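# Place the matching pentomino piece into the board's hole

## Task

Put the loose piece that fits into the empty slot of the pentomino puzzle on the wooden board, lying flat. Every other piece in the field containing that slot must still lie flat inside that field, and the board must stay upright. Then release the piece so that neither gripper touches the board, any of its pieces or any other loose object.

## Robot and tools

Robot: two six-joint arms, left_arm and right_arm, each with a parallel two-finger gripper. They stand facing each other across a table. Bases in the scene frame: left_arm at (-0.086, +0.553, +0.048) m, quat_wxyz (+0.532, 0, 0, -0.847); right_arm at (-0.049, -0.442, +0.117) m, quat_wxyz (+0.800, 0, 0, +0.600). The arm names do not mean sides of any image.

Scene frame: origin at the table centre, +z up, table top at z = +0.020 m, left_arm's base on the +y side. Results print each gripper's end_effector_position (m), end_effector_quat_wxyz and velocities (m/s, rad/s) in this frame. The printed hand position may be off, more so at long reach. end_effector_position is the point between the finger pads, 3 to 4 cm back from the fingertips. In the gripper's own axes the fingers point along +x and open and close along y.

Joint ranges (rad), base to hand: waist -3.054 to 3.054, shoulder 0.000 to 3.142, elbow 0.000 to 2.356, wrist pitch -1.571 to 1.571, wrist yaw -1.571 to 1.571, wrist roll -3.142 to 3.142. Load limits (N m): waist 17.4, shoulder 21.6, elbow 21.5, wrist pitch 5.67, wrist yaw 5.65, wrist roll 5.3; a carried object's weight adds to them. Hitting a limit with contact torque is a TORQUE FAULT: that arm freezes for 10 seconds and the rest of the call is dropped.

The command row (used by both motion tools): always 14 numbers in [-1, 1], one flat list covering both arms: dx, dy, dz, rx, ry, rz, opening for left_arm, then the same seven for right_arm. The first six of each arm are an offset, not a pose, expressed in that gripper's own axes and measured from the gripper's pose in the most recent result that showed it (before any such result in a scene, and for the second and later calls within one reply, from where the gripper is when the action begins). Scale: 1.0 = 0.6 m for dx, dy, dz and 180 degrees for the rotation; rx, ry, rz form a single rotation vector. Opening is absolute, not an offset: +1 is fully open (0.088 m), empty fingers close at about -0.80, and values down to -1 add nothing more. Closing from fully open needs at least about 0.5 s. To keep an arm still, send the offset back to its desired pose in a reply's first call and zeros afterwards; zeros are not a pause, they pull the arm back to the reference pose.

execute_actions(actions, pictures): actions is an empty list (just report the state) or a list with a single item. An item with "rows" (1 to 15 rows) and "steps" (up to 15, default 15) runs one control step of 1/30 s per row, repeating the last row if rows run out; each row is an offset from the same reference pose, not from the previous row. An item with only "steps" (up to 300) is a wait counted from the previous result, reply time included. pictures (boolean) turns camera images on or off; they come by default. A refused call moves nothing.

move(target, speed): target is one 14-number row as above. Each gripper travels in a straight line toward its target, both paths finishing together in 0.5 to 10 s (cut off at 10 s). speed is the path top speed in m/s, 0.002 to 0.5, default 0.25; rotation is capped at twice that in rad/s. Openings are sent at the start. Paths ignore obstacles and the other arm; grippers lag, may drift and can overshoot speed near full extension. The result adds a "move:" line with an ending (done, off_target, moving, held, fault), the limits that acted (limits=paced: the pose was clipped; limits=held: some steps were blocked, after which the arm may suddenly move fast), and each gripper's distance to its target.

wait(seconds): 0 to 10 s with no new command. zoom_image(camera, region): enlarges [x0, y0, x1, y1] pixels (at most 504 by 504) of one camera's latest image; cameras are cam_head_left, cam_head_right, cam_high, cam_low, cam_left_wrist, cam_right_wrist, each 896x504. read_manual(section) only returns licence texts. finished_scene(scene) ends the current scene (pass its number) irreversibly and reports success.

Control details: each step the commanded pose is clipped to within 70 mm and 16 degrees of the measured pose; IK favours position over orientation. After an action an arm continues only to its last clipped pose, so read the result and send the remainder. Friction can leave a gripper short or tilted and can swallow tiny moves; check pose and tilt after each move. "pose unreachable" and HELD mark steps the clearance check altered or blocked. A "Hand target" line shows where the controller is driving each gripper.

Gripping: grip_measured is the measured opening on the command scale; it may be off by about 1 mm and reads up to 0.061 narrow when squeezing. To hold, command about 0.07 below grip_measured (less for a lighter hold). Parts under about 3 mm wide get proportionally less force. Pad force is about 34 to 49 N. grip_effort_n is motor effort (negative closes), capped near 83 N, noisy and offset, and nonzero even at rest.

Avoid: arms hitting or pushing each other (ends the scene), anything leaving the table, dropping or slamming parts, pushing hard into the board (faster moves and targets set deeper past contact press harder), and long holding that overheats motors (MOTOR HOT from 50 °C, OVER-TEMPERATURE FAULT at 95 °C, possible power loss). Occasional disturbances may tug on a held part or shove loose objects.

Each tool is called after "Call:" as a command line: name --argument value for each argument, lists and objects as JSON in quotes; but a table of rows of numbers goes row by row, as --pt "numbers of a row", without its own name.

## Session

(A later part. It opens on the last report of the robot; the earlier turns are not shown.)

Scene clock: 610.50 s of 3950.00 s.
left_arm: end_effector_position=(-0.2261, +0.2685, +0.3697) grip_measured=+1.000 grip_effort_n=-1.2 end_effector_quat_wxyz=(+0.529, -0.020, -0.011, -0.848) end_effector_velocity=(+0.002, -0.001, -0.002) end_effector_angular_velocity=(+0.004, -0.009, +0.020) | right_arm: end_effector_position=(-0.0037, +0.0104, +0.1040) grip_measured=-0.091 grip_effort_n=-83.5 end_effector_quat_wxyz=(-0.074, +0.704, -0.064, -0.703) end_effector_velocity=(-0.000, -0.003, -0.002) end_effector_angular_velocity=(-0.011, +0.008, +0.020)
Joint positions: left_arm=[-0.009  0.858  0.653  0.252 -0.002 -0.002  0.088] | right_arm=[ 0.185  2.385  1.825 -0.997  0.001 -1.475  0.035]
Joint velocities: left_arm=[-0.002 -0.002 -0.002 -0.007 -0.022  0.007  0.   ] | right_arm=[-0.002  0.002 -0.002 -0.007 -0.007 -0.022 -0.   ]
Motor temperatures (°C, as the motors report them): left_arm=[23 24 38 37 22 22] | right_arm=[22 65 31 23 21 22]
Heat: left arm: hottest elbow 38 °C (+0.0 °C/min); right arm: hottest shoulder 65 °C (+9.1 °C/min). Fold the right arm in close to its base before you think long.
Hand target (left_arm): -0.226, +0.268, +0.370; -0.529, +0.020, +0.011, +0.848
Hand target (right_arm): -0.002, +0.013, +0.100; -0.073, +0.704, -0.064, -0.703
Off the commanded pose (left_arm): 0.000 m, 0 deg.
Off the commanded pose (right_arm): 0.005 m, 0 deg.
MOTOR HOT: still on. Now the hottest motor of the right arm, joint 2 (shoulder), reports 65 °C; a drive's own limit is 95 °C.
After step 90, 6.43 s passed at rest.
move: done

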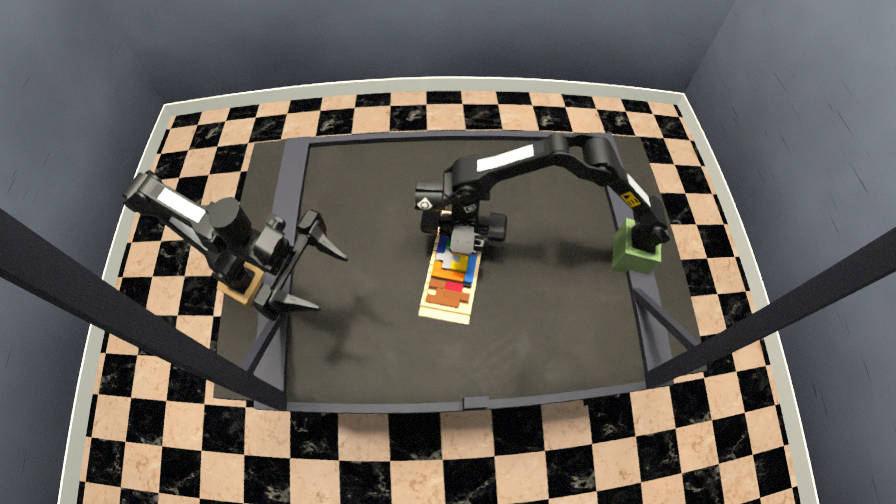

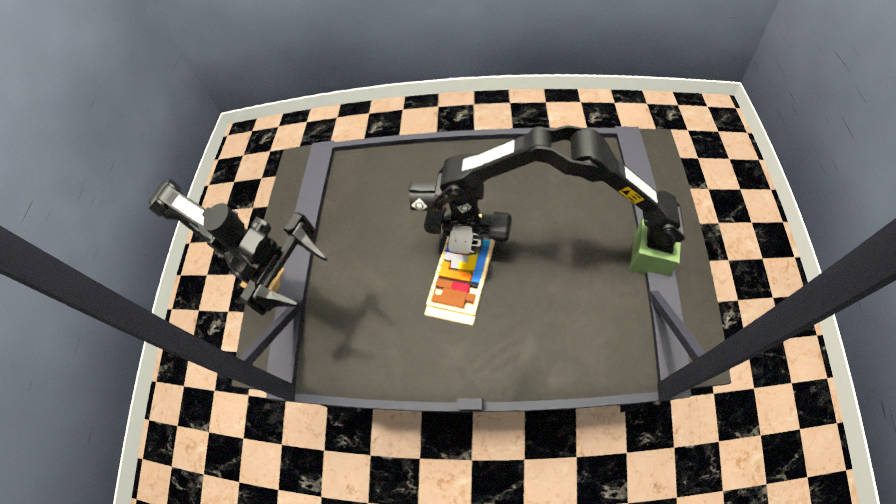

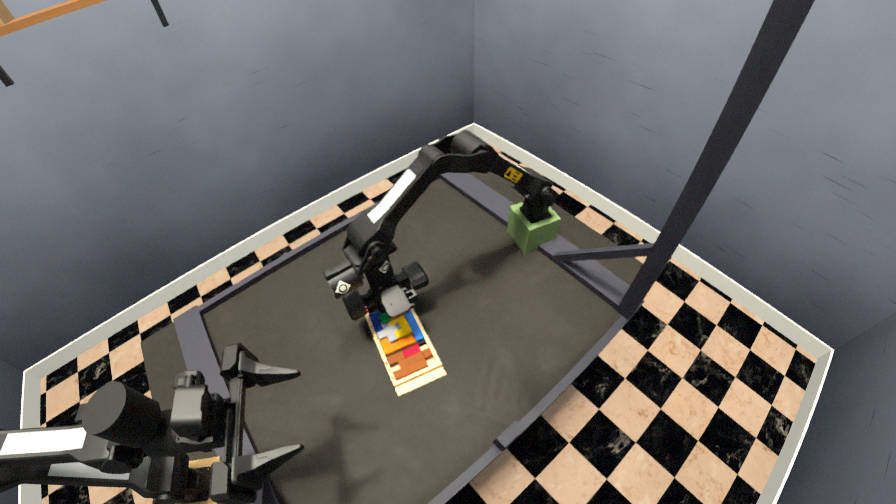

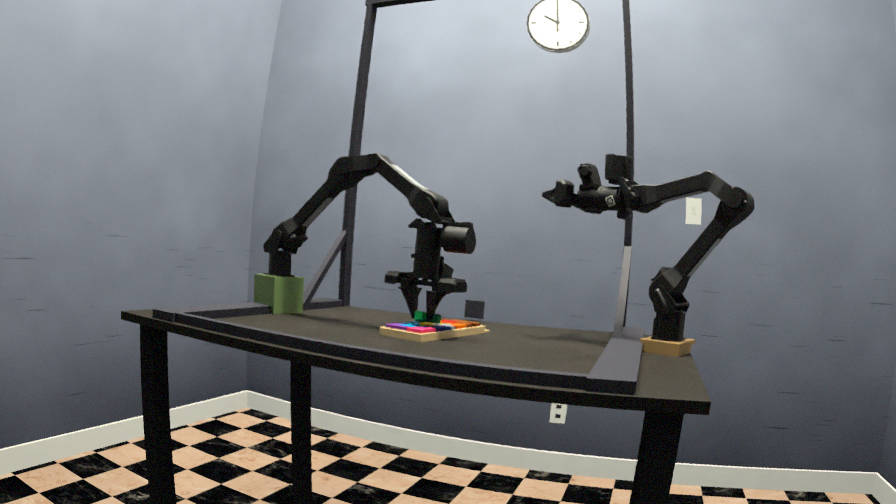

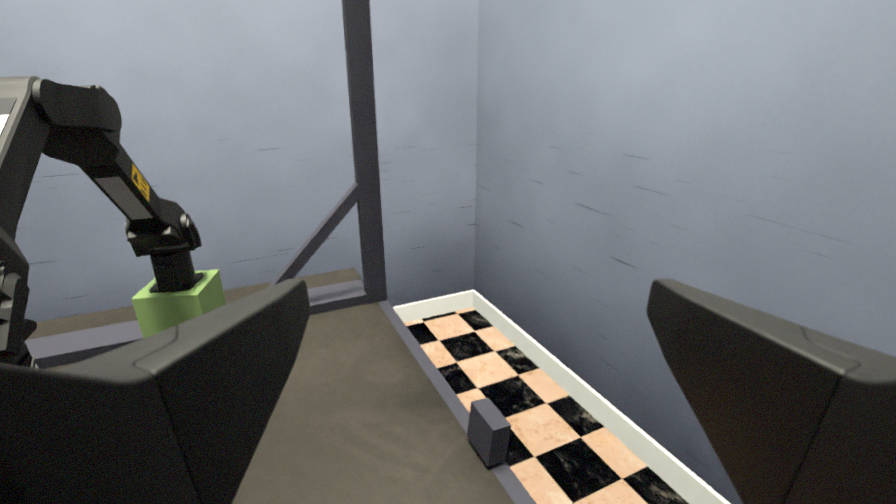

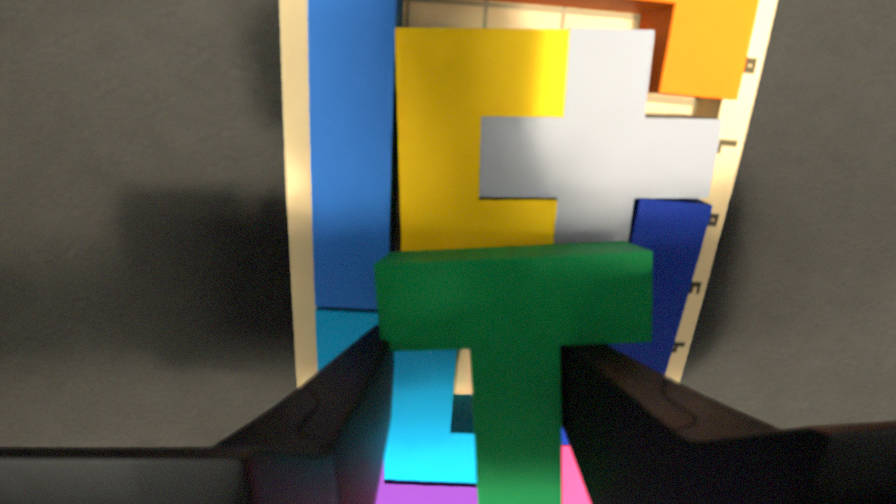

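Call:
move --target '[0,0,0,0,0,0,1,0.008,0,-0.011,0,0,0,-0.25]' --speed 0.04

Call:
move --target '[0,0,0,0,0,0,1,0,0,0,0,0,0,0.5]' --speed 0.04

Call:
move --target '[0,0,0,0,0,0,1,-0.08,0,0,0,0,0,0.5]' --speed 0.08

Scene clock: 629.37 s of 3950.00 s.
left_arm: end_effector_position=(-0.2261, +0.2685, +0.3697) grip_measured=+1.000 grip_effort_n=-0.7 end_effector_quat_wxyz=(+0.529, -0.020, -0.011, -0.848) end_effector_velocity=(+0.002, -0.001, -0.004) end_effector_angular_velocity=(+0.015, +0.002, +0.019) | right_arm: end_effector_position=(+0.0018, +0.0125, +0.1038) grip_measured=-0.091 grip_effort_n=-83.5 end_effector_quat_wxyz=(-0.078, +0.704, -0.060, -0.703) end_effector_velocity=(+0.002, +0.001, +0.001) end_effector_angular_velocity=(+0.006, -0.008, +0.005)
Joint positions: left_arm=[-0.009  0.858  0.653  0.252 -0.002 -0.002  0.088] | right_arm=[ 0.174  2.385  1.824 -0.983  0.001 -1.485  0.035]
Joint velocities: left_arm=[-0.002 -0.002 -0.007 -0.007 -0.022 -0.007  0.   ] | right_arm=[-0.002 -0.002 -0.002  0.007  0.007 -0.007 -0.   ]
Motor temperatures (°C, as the motors report them): left_arm=[23 24 38 37 22 22] | right_arm=[22 60 32 23 21 22]
Heat: left arm: hottest elbow 38 °C (+0.0 °C/min); right arm: hottest shoulder 60 °C (-1.0 °C/min). Fold the right arm in close to its base before you think long.
Hand target (left_arm): -0.226, +0.268, +0.370; -0.529, +0.020, +0.011, +0.848
Hand target (right_arm): +0.003, +0.009, +0.099; -0.074, +0.704, -0.064, -0.703
Off the commanded pose (left_arm): 0.000 m, 0 deg.
Off the commanded pose (right_arm): 0.006 m, 1 deg.
MOTOR HOT: still on. Now the hottest motor of the right arm, joint 2 (shoulder), reports 60 °C; a drive's own limit is 95 °C.
After step 90, 15.13 s passed at rest.
move: done

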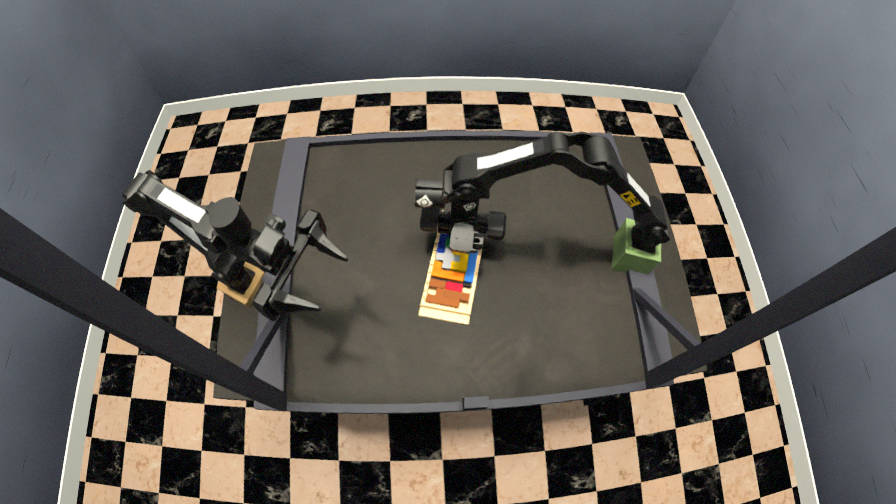

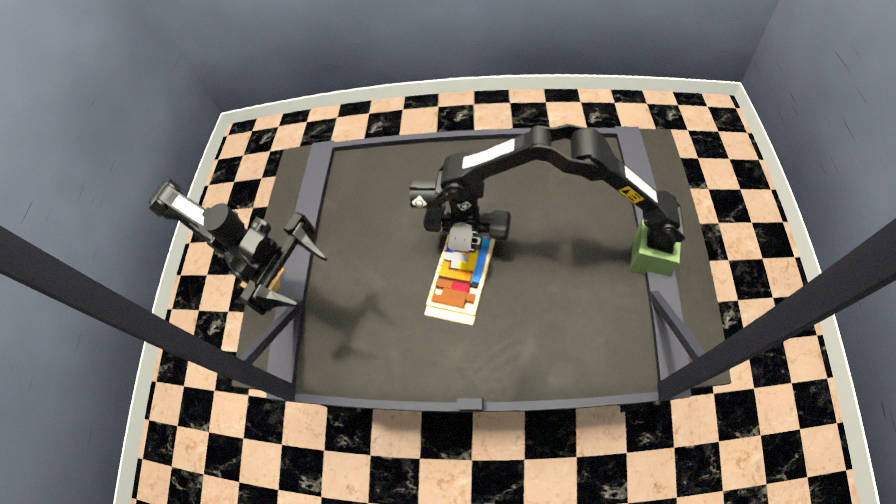

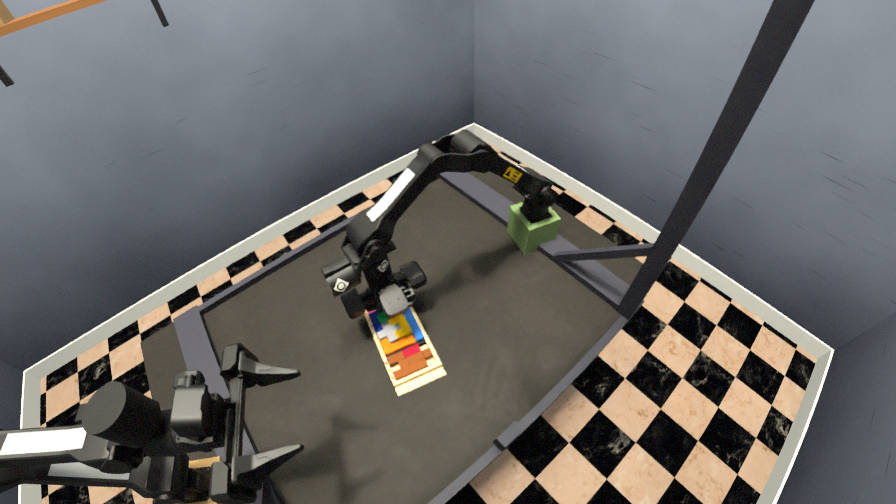

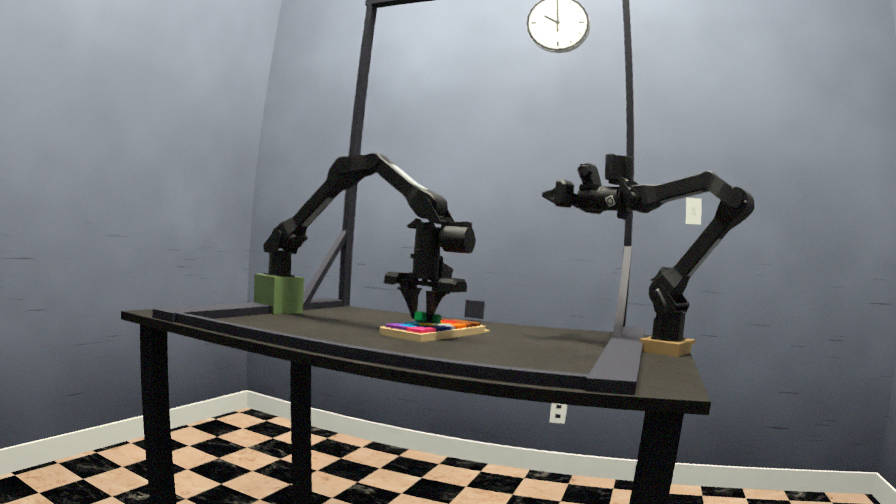

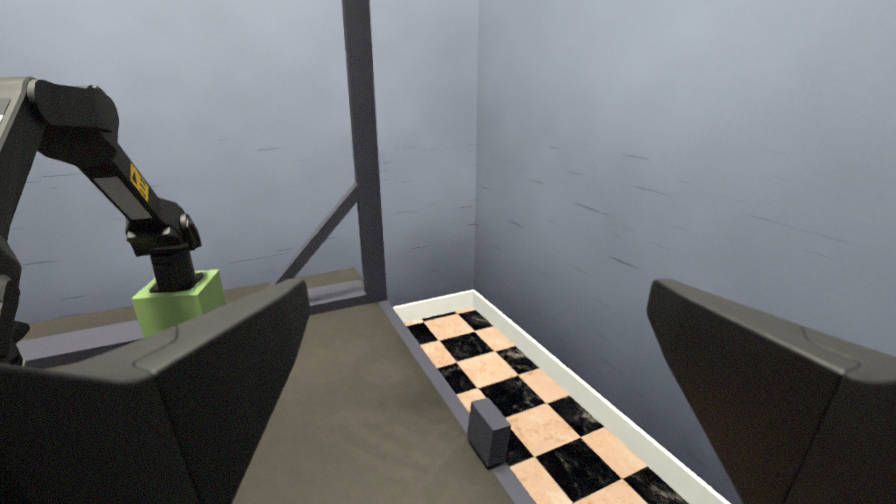

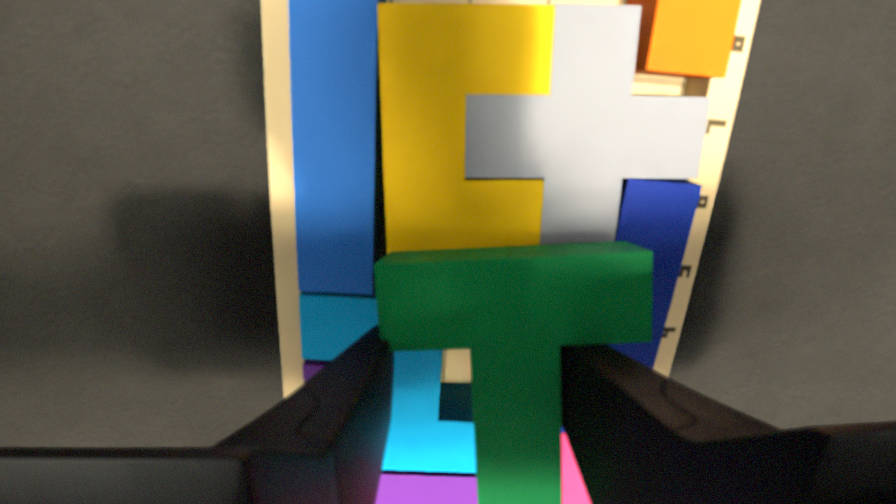

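Scene clock: 630.10 s of 3950.00 s.
left_arm: end_effector_position=(-0.2261, +0.2685, +0.3697) grip_measured=+1.000 grip_effort_n=-0.7 end_effector_quat_wxyz=(+0.529, -0.020, -0.011, -0.848) end_effector_velocity=(-0.001, +0.001, +0.000) end_effector_angular_velocity=(+0.005, +0.005, -0.010) | right_arm: end_effector_position=(+0.0018, +0.0124, +0.1037) grip_measured=+0.495 grip_effort_n=16.5 end_effector_quat_wxyz=(-0.078, +0.704, -0.060, -0.703) end_effector_velocity=(+0.000, +0.002, +0.003) end_effector_angular_velocity=(+0.013, +0.006, -0.010)
Joint positions: left_arm=[-0.009  0.858  0.653  0.252 -0.002 -0.002  0.088] | right_arm=[ 0.174  2.385  1.824 -0.983  0.001 -1.485  0.063]
Joint velocities: left_arm=[-0.002 -0.002  0.002 -0.007  0.007 -0.007  0.   ] | right_arm=[-0.002 -0.007 -0.002  0.007 -0.007  0.007  0.001]
Motor temperatures (°C, as the motors report them): left_arm=[23 24 38 37 22 22] | right_arm=[22 60 32 23 21 22]
Heat: left arm: hottest elbow 38 °C (+0.0 °C/min); right arm: hottest shoulder 60 °C (-1.0 °C/min). Fold the right arm in close to its base before you think long.
Hand target (left_arm): -0.226, +0.268, +0.370; -0.529, +0.020, +0.011, +0.848
Hand target (right_arm): +0.002, +0.012, +0.104; -0.078, +0.704, -0.060, -0.703
Off the commanded pose (left_arm): 0.000 m, 0 deg.
Off the commanded pose (right_arm): 0.000 m, 0 deg.
MOTOR HOT: still on. Now the hottest motor of the right arm, joint 2 (shoulder), reports 60 °C; a drive's own limit is 95 °C.
move: done

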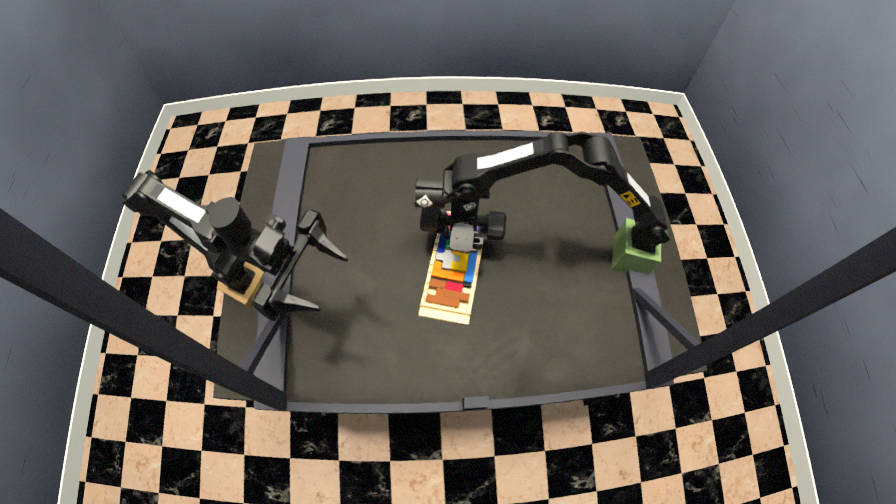

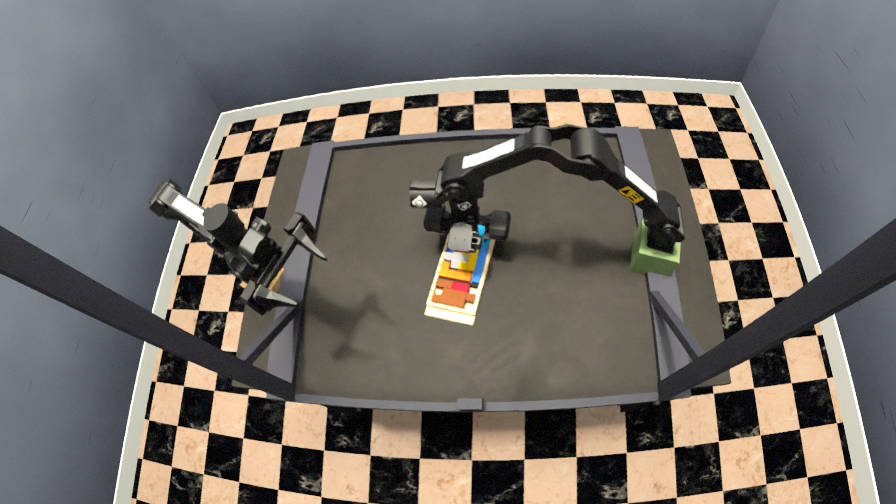

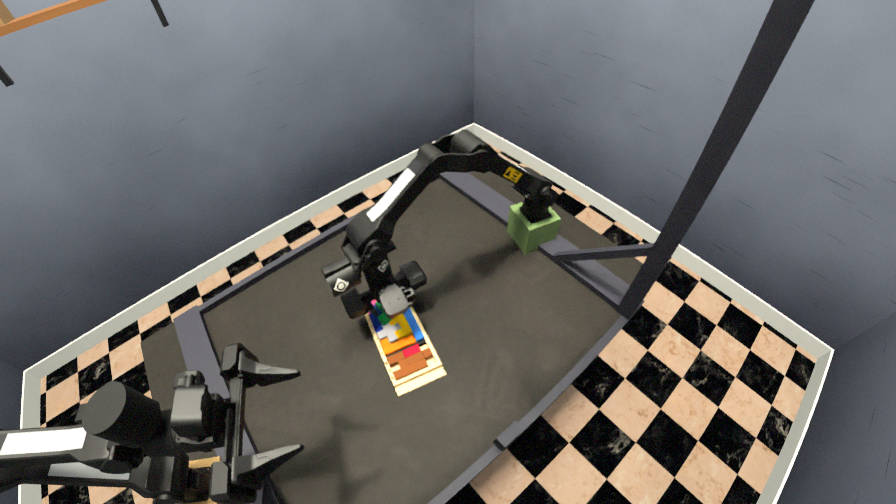

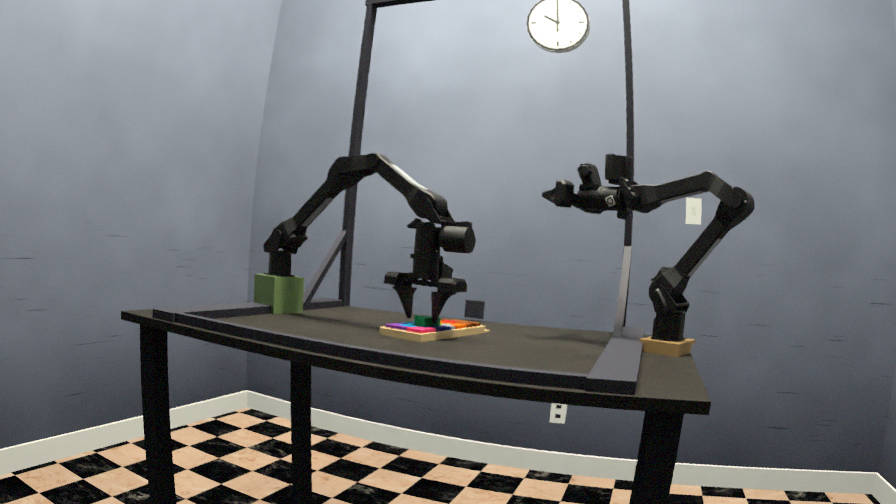

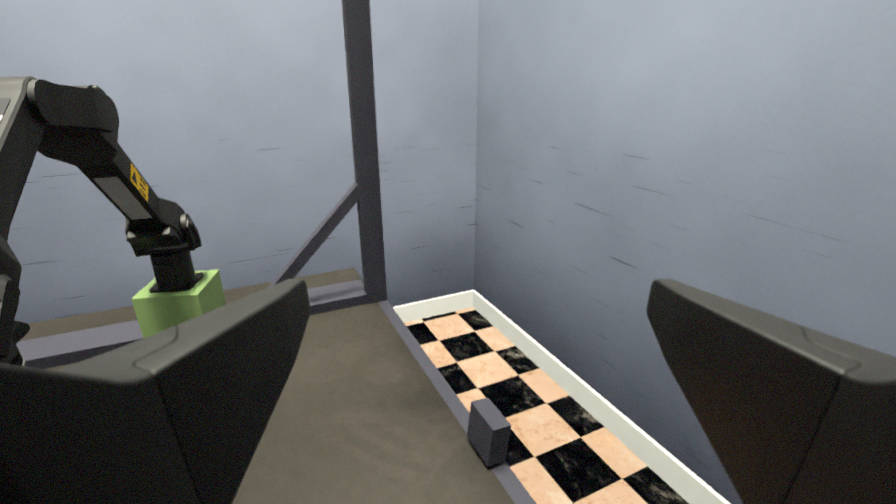

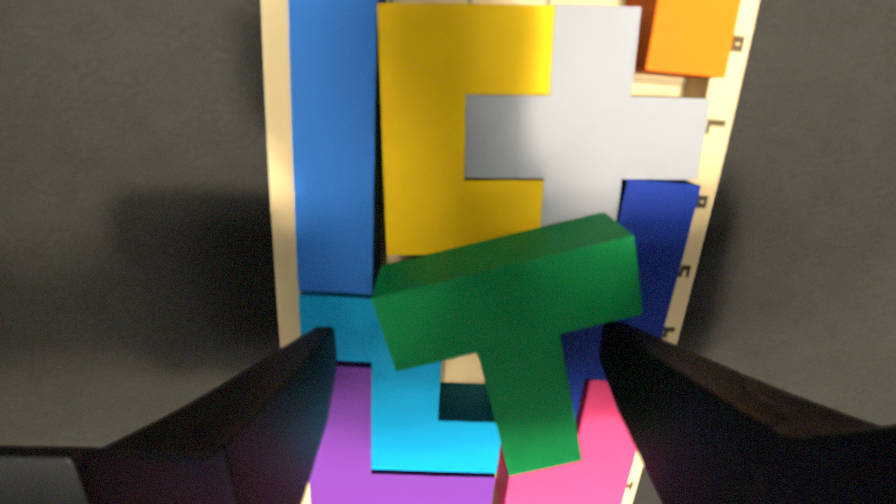

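Scene clock: 631.10 s of 3950.00 s.
left_arm: end_effector_position=(-0.2261, +0.2685, +0.3697) grip_measured=+1.000 grip_effort_n=-0.7 end_effector_quat_wxyz=(+0.529, -0.020, -0.011, -0.848) end_effector_velocity=(-0.002, +0.001, -0.002) end_effector_angular_velocity=(+0.010, +0.003, -0.010) | right_arm: end_effector_position=(+0.0012, +0.0070, +0.1409) grip_measured=+0.497 grip_effort_n=16.5 end_effector_quat_wxyz=(-0.068, +0.704, -0.070, -0.703) end_effector_velocity=(+0.000, +0.001, +0.003) end_effector_angular_velocity=(+0.003, +0.007, +0.020)
Joint positions: left_arm=[-0.009  0.858  0.653  0.252 -0.002 -0.002  0.088] | right_arm=[ 0.174  2.346  1.906 -1.133  0.001 -1.485  0.063]
Joint velocities: left_arm=[-0.002 -0.002 -0.002 -0.007  0.007 -0.007  0.   ] | right_arm=[-0.002 -0.002  0.007 -0.007 -0.007 -0.022  0.   ]
Motor temperatures (°C, as the motors report them): left_arm=[23 24 38 37 22 22] | right_arm=[22 60 32 23 21 22]
Heat: left arm: hottest elbow 38 °C (+0.0 °C/min); right arm: hottest shoulder 60 °C (-2.0 °C/min). Fold the right arm in close to its base before you think long.
Hand target (left_arm): -0.226, +0.268, +0.370; -0.529, +0.020, +0.011, +0.848
Hand target (right_arm): +0.001, +0.011, +0.152; -0.078, +0.704, -0.060, -0.703
Off the commanded pose (left_arm): 0.000 m, 0 deg.
Off the commanded pose (right_arm): 0.012 m, 2 deg.
MOTOR HOT: still on. Now the hottest motor of the right arm, joint 2 (shoulder), reports 60 °C; a drive's own limit is 95 °C.
move: off_target (right_arm)

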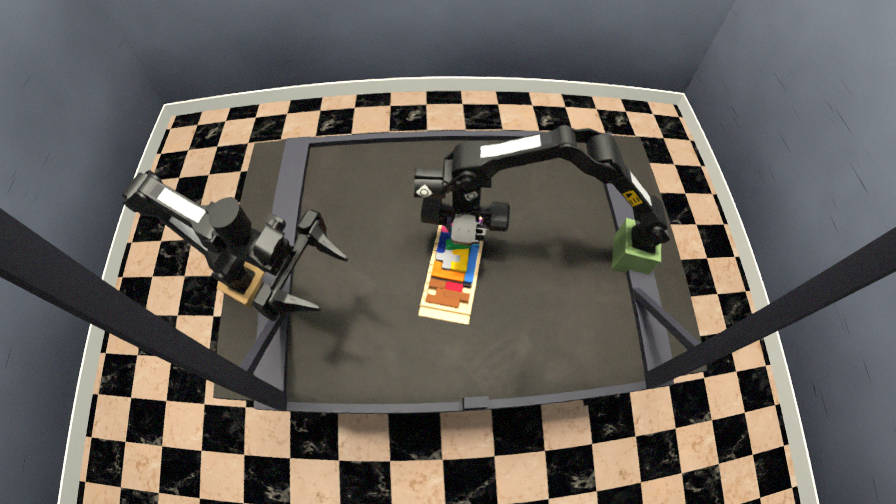

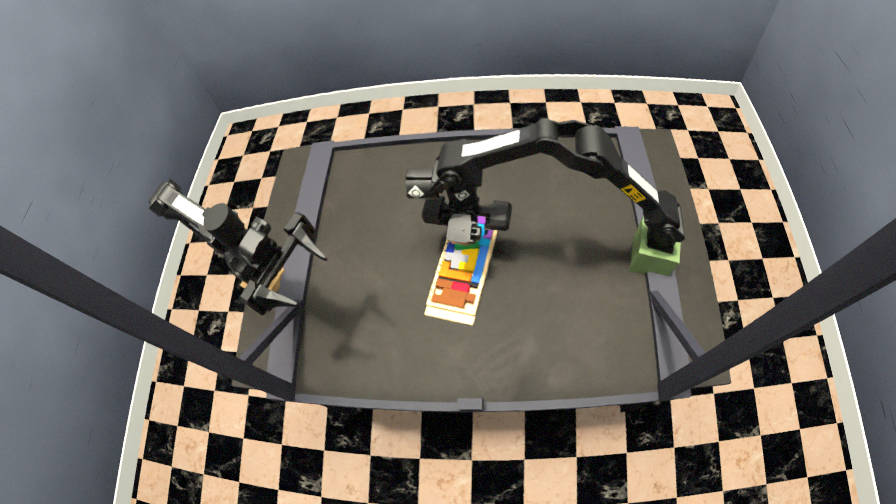

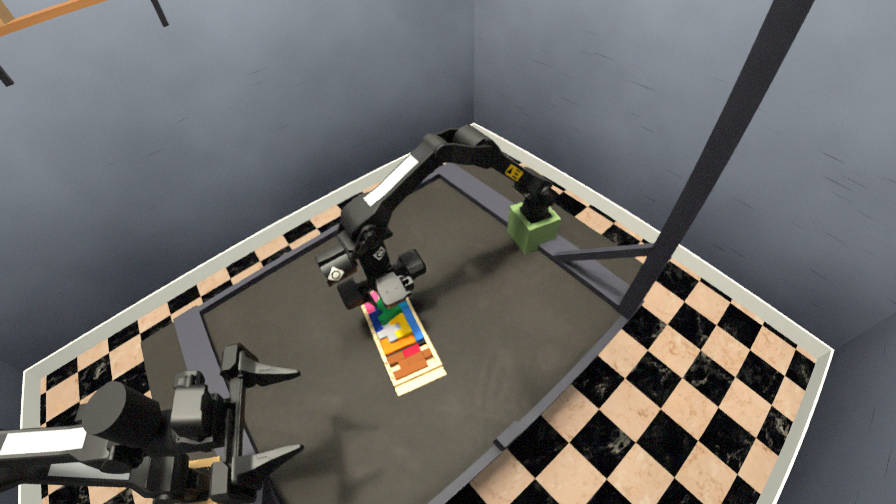

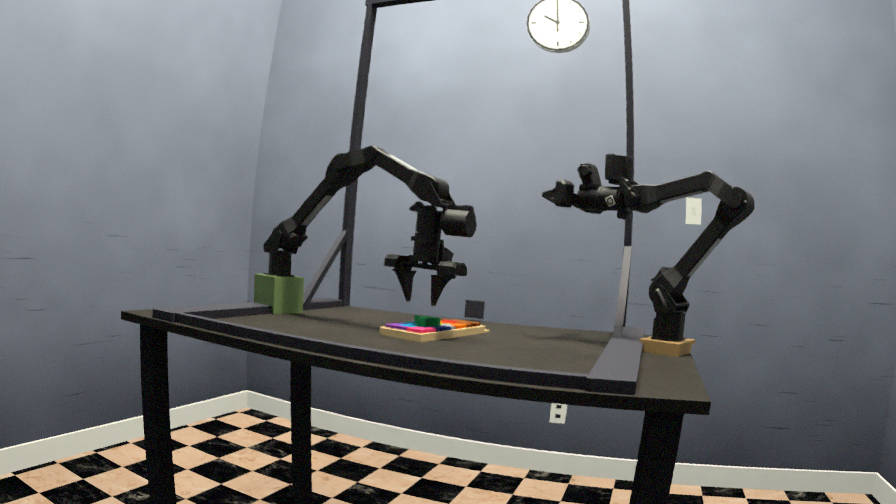

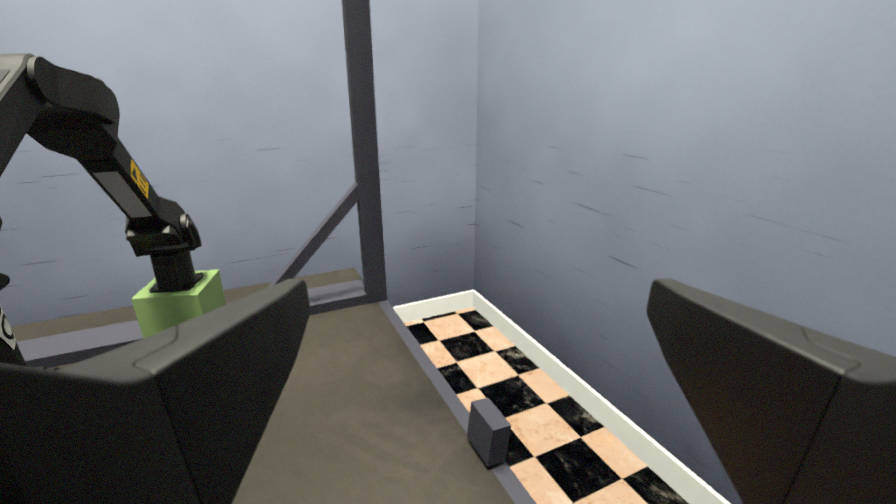

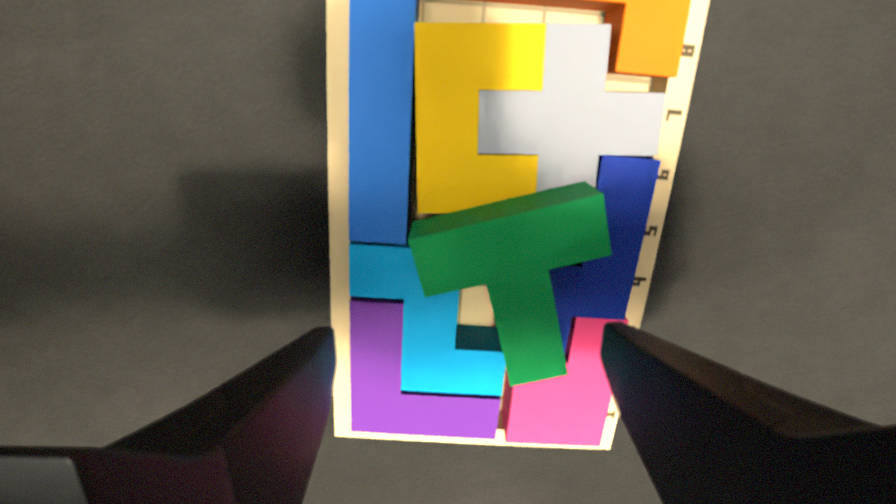

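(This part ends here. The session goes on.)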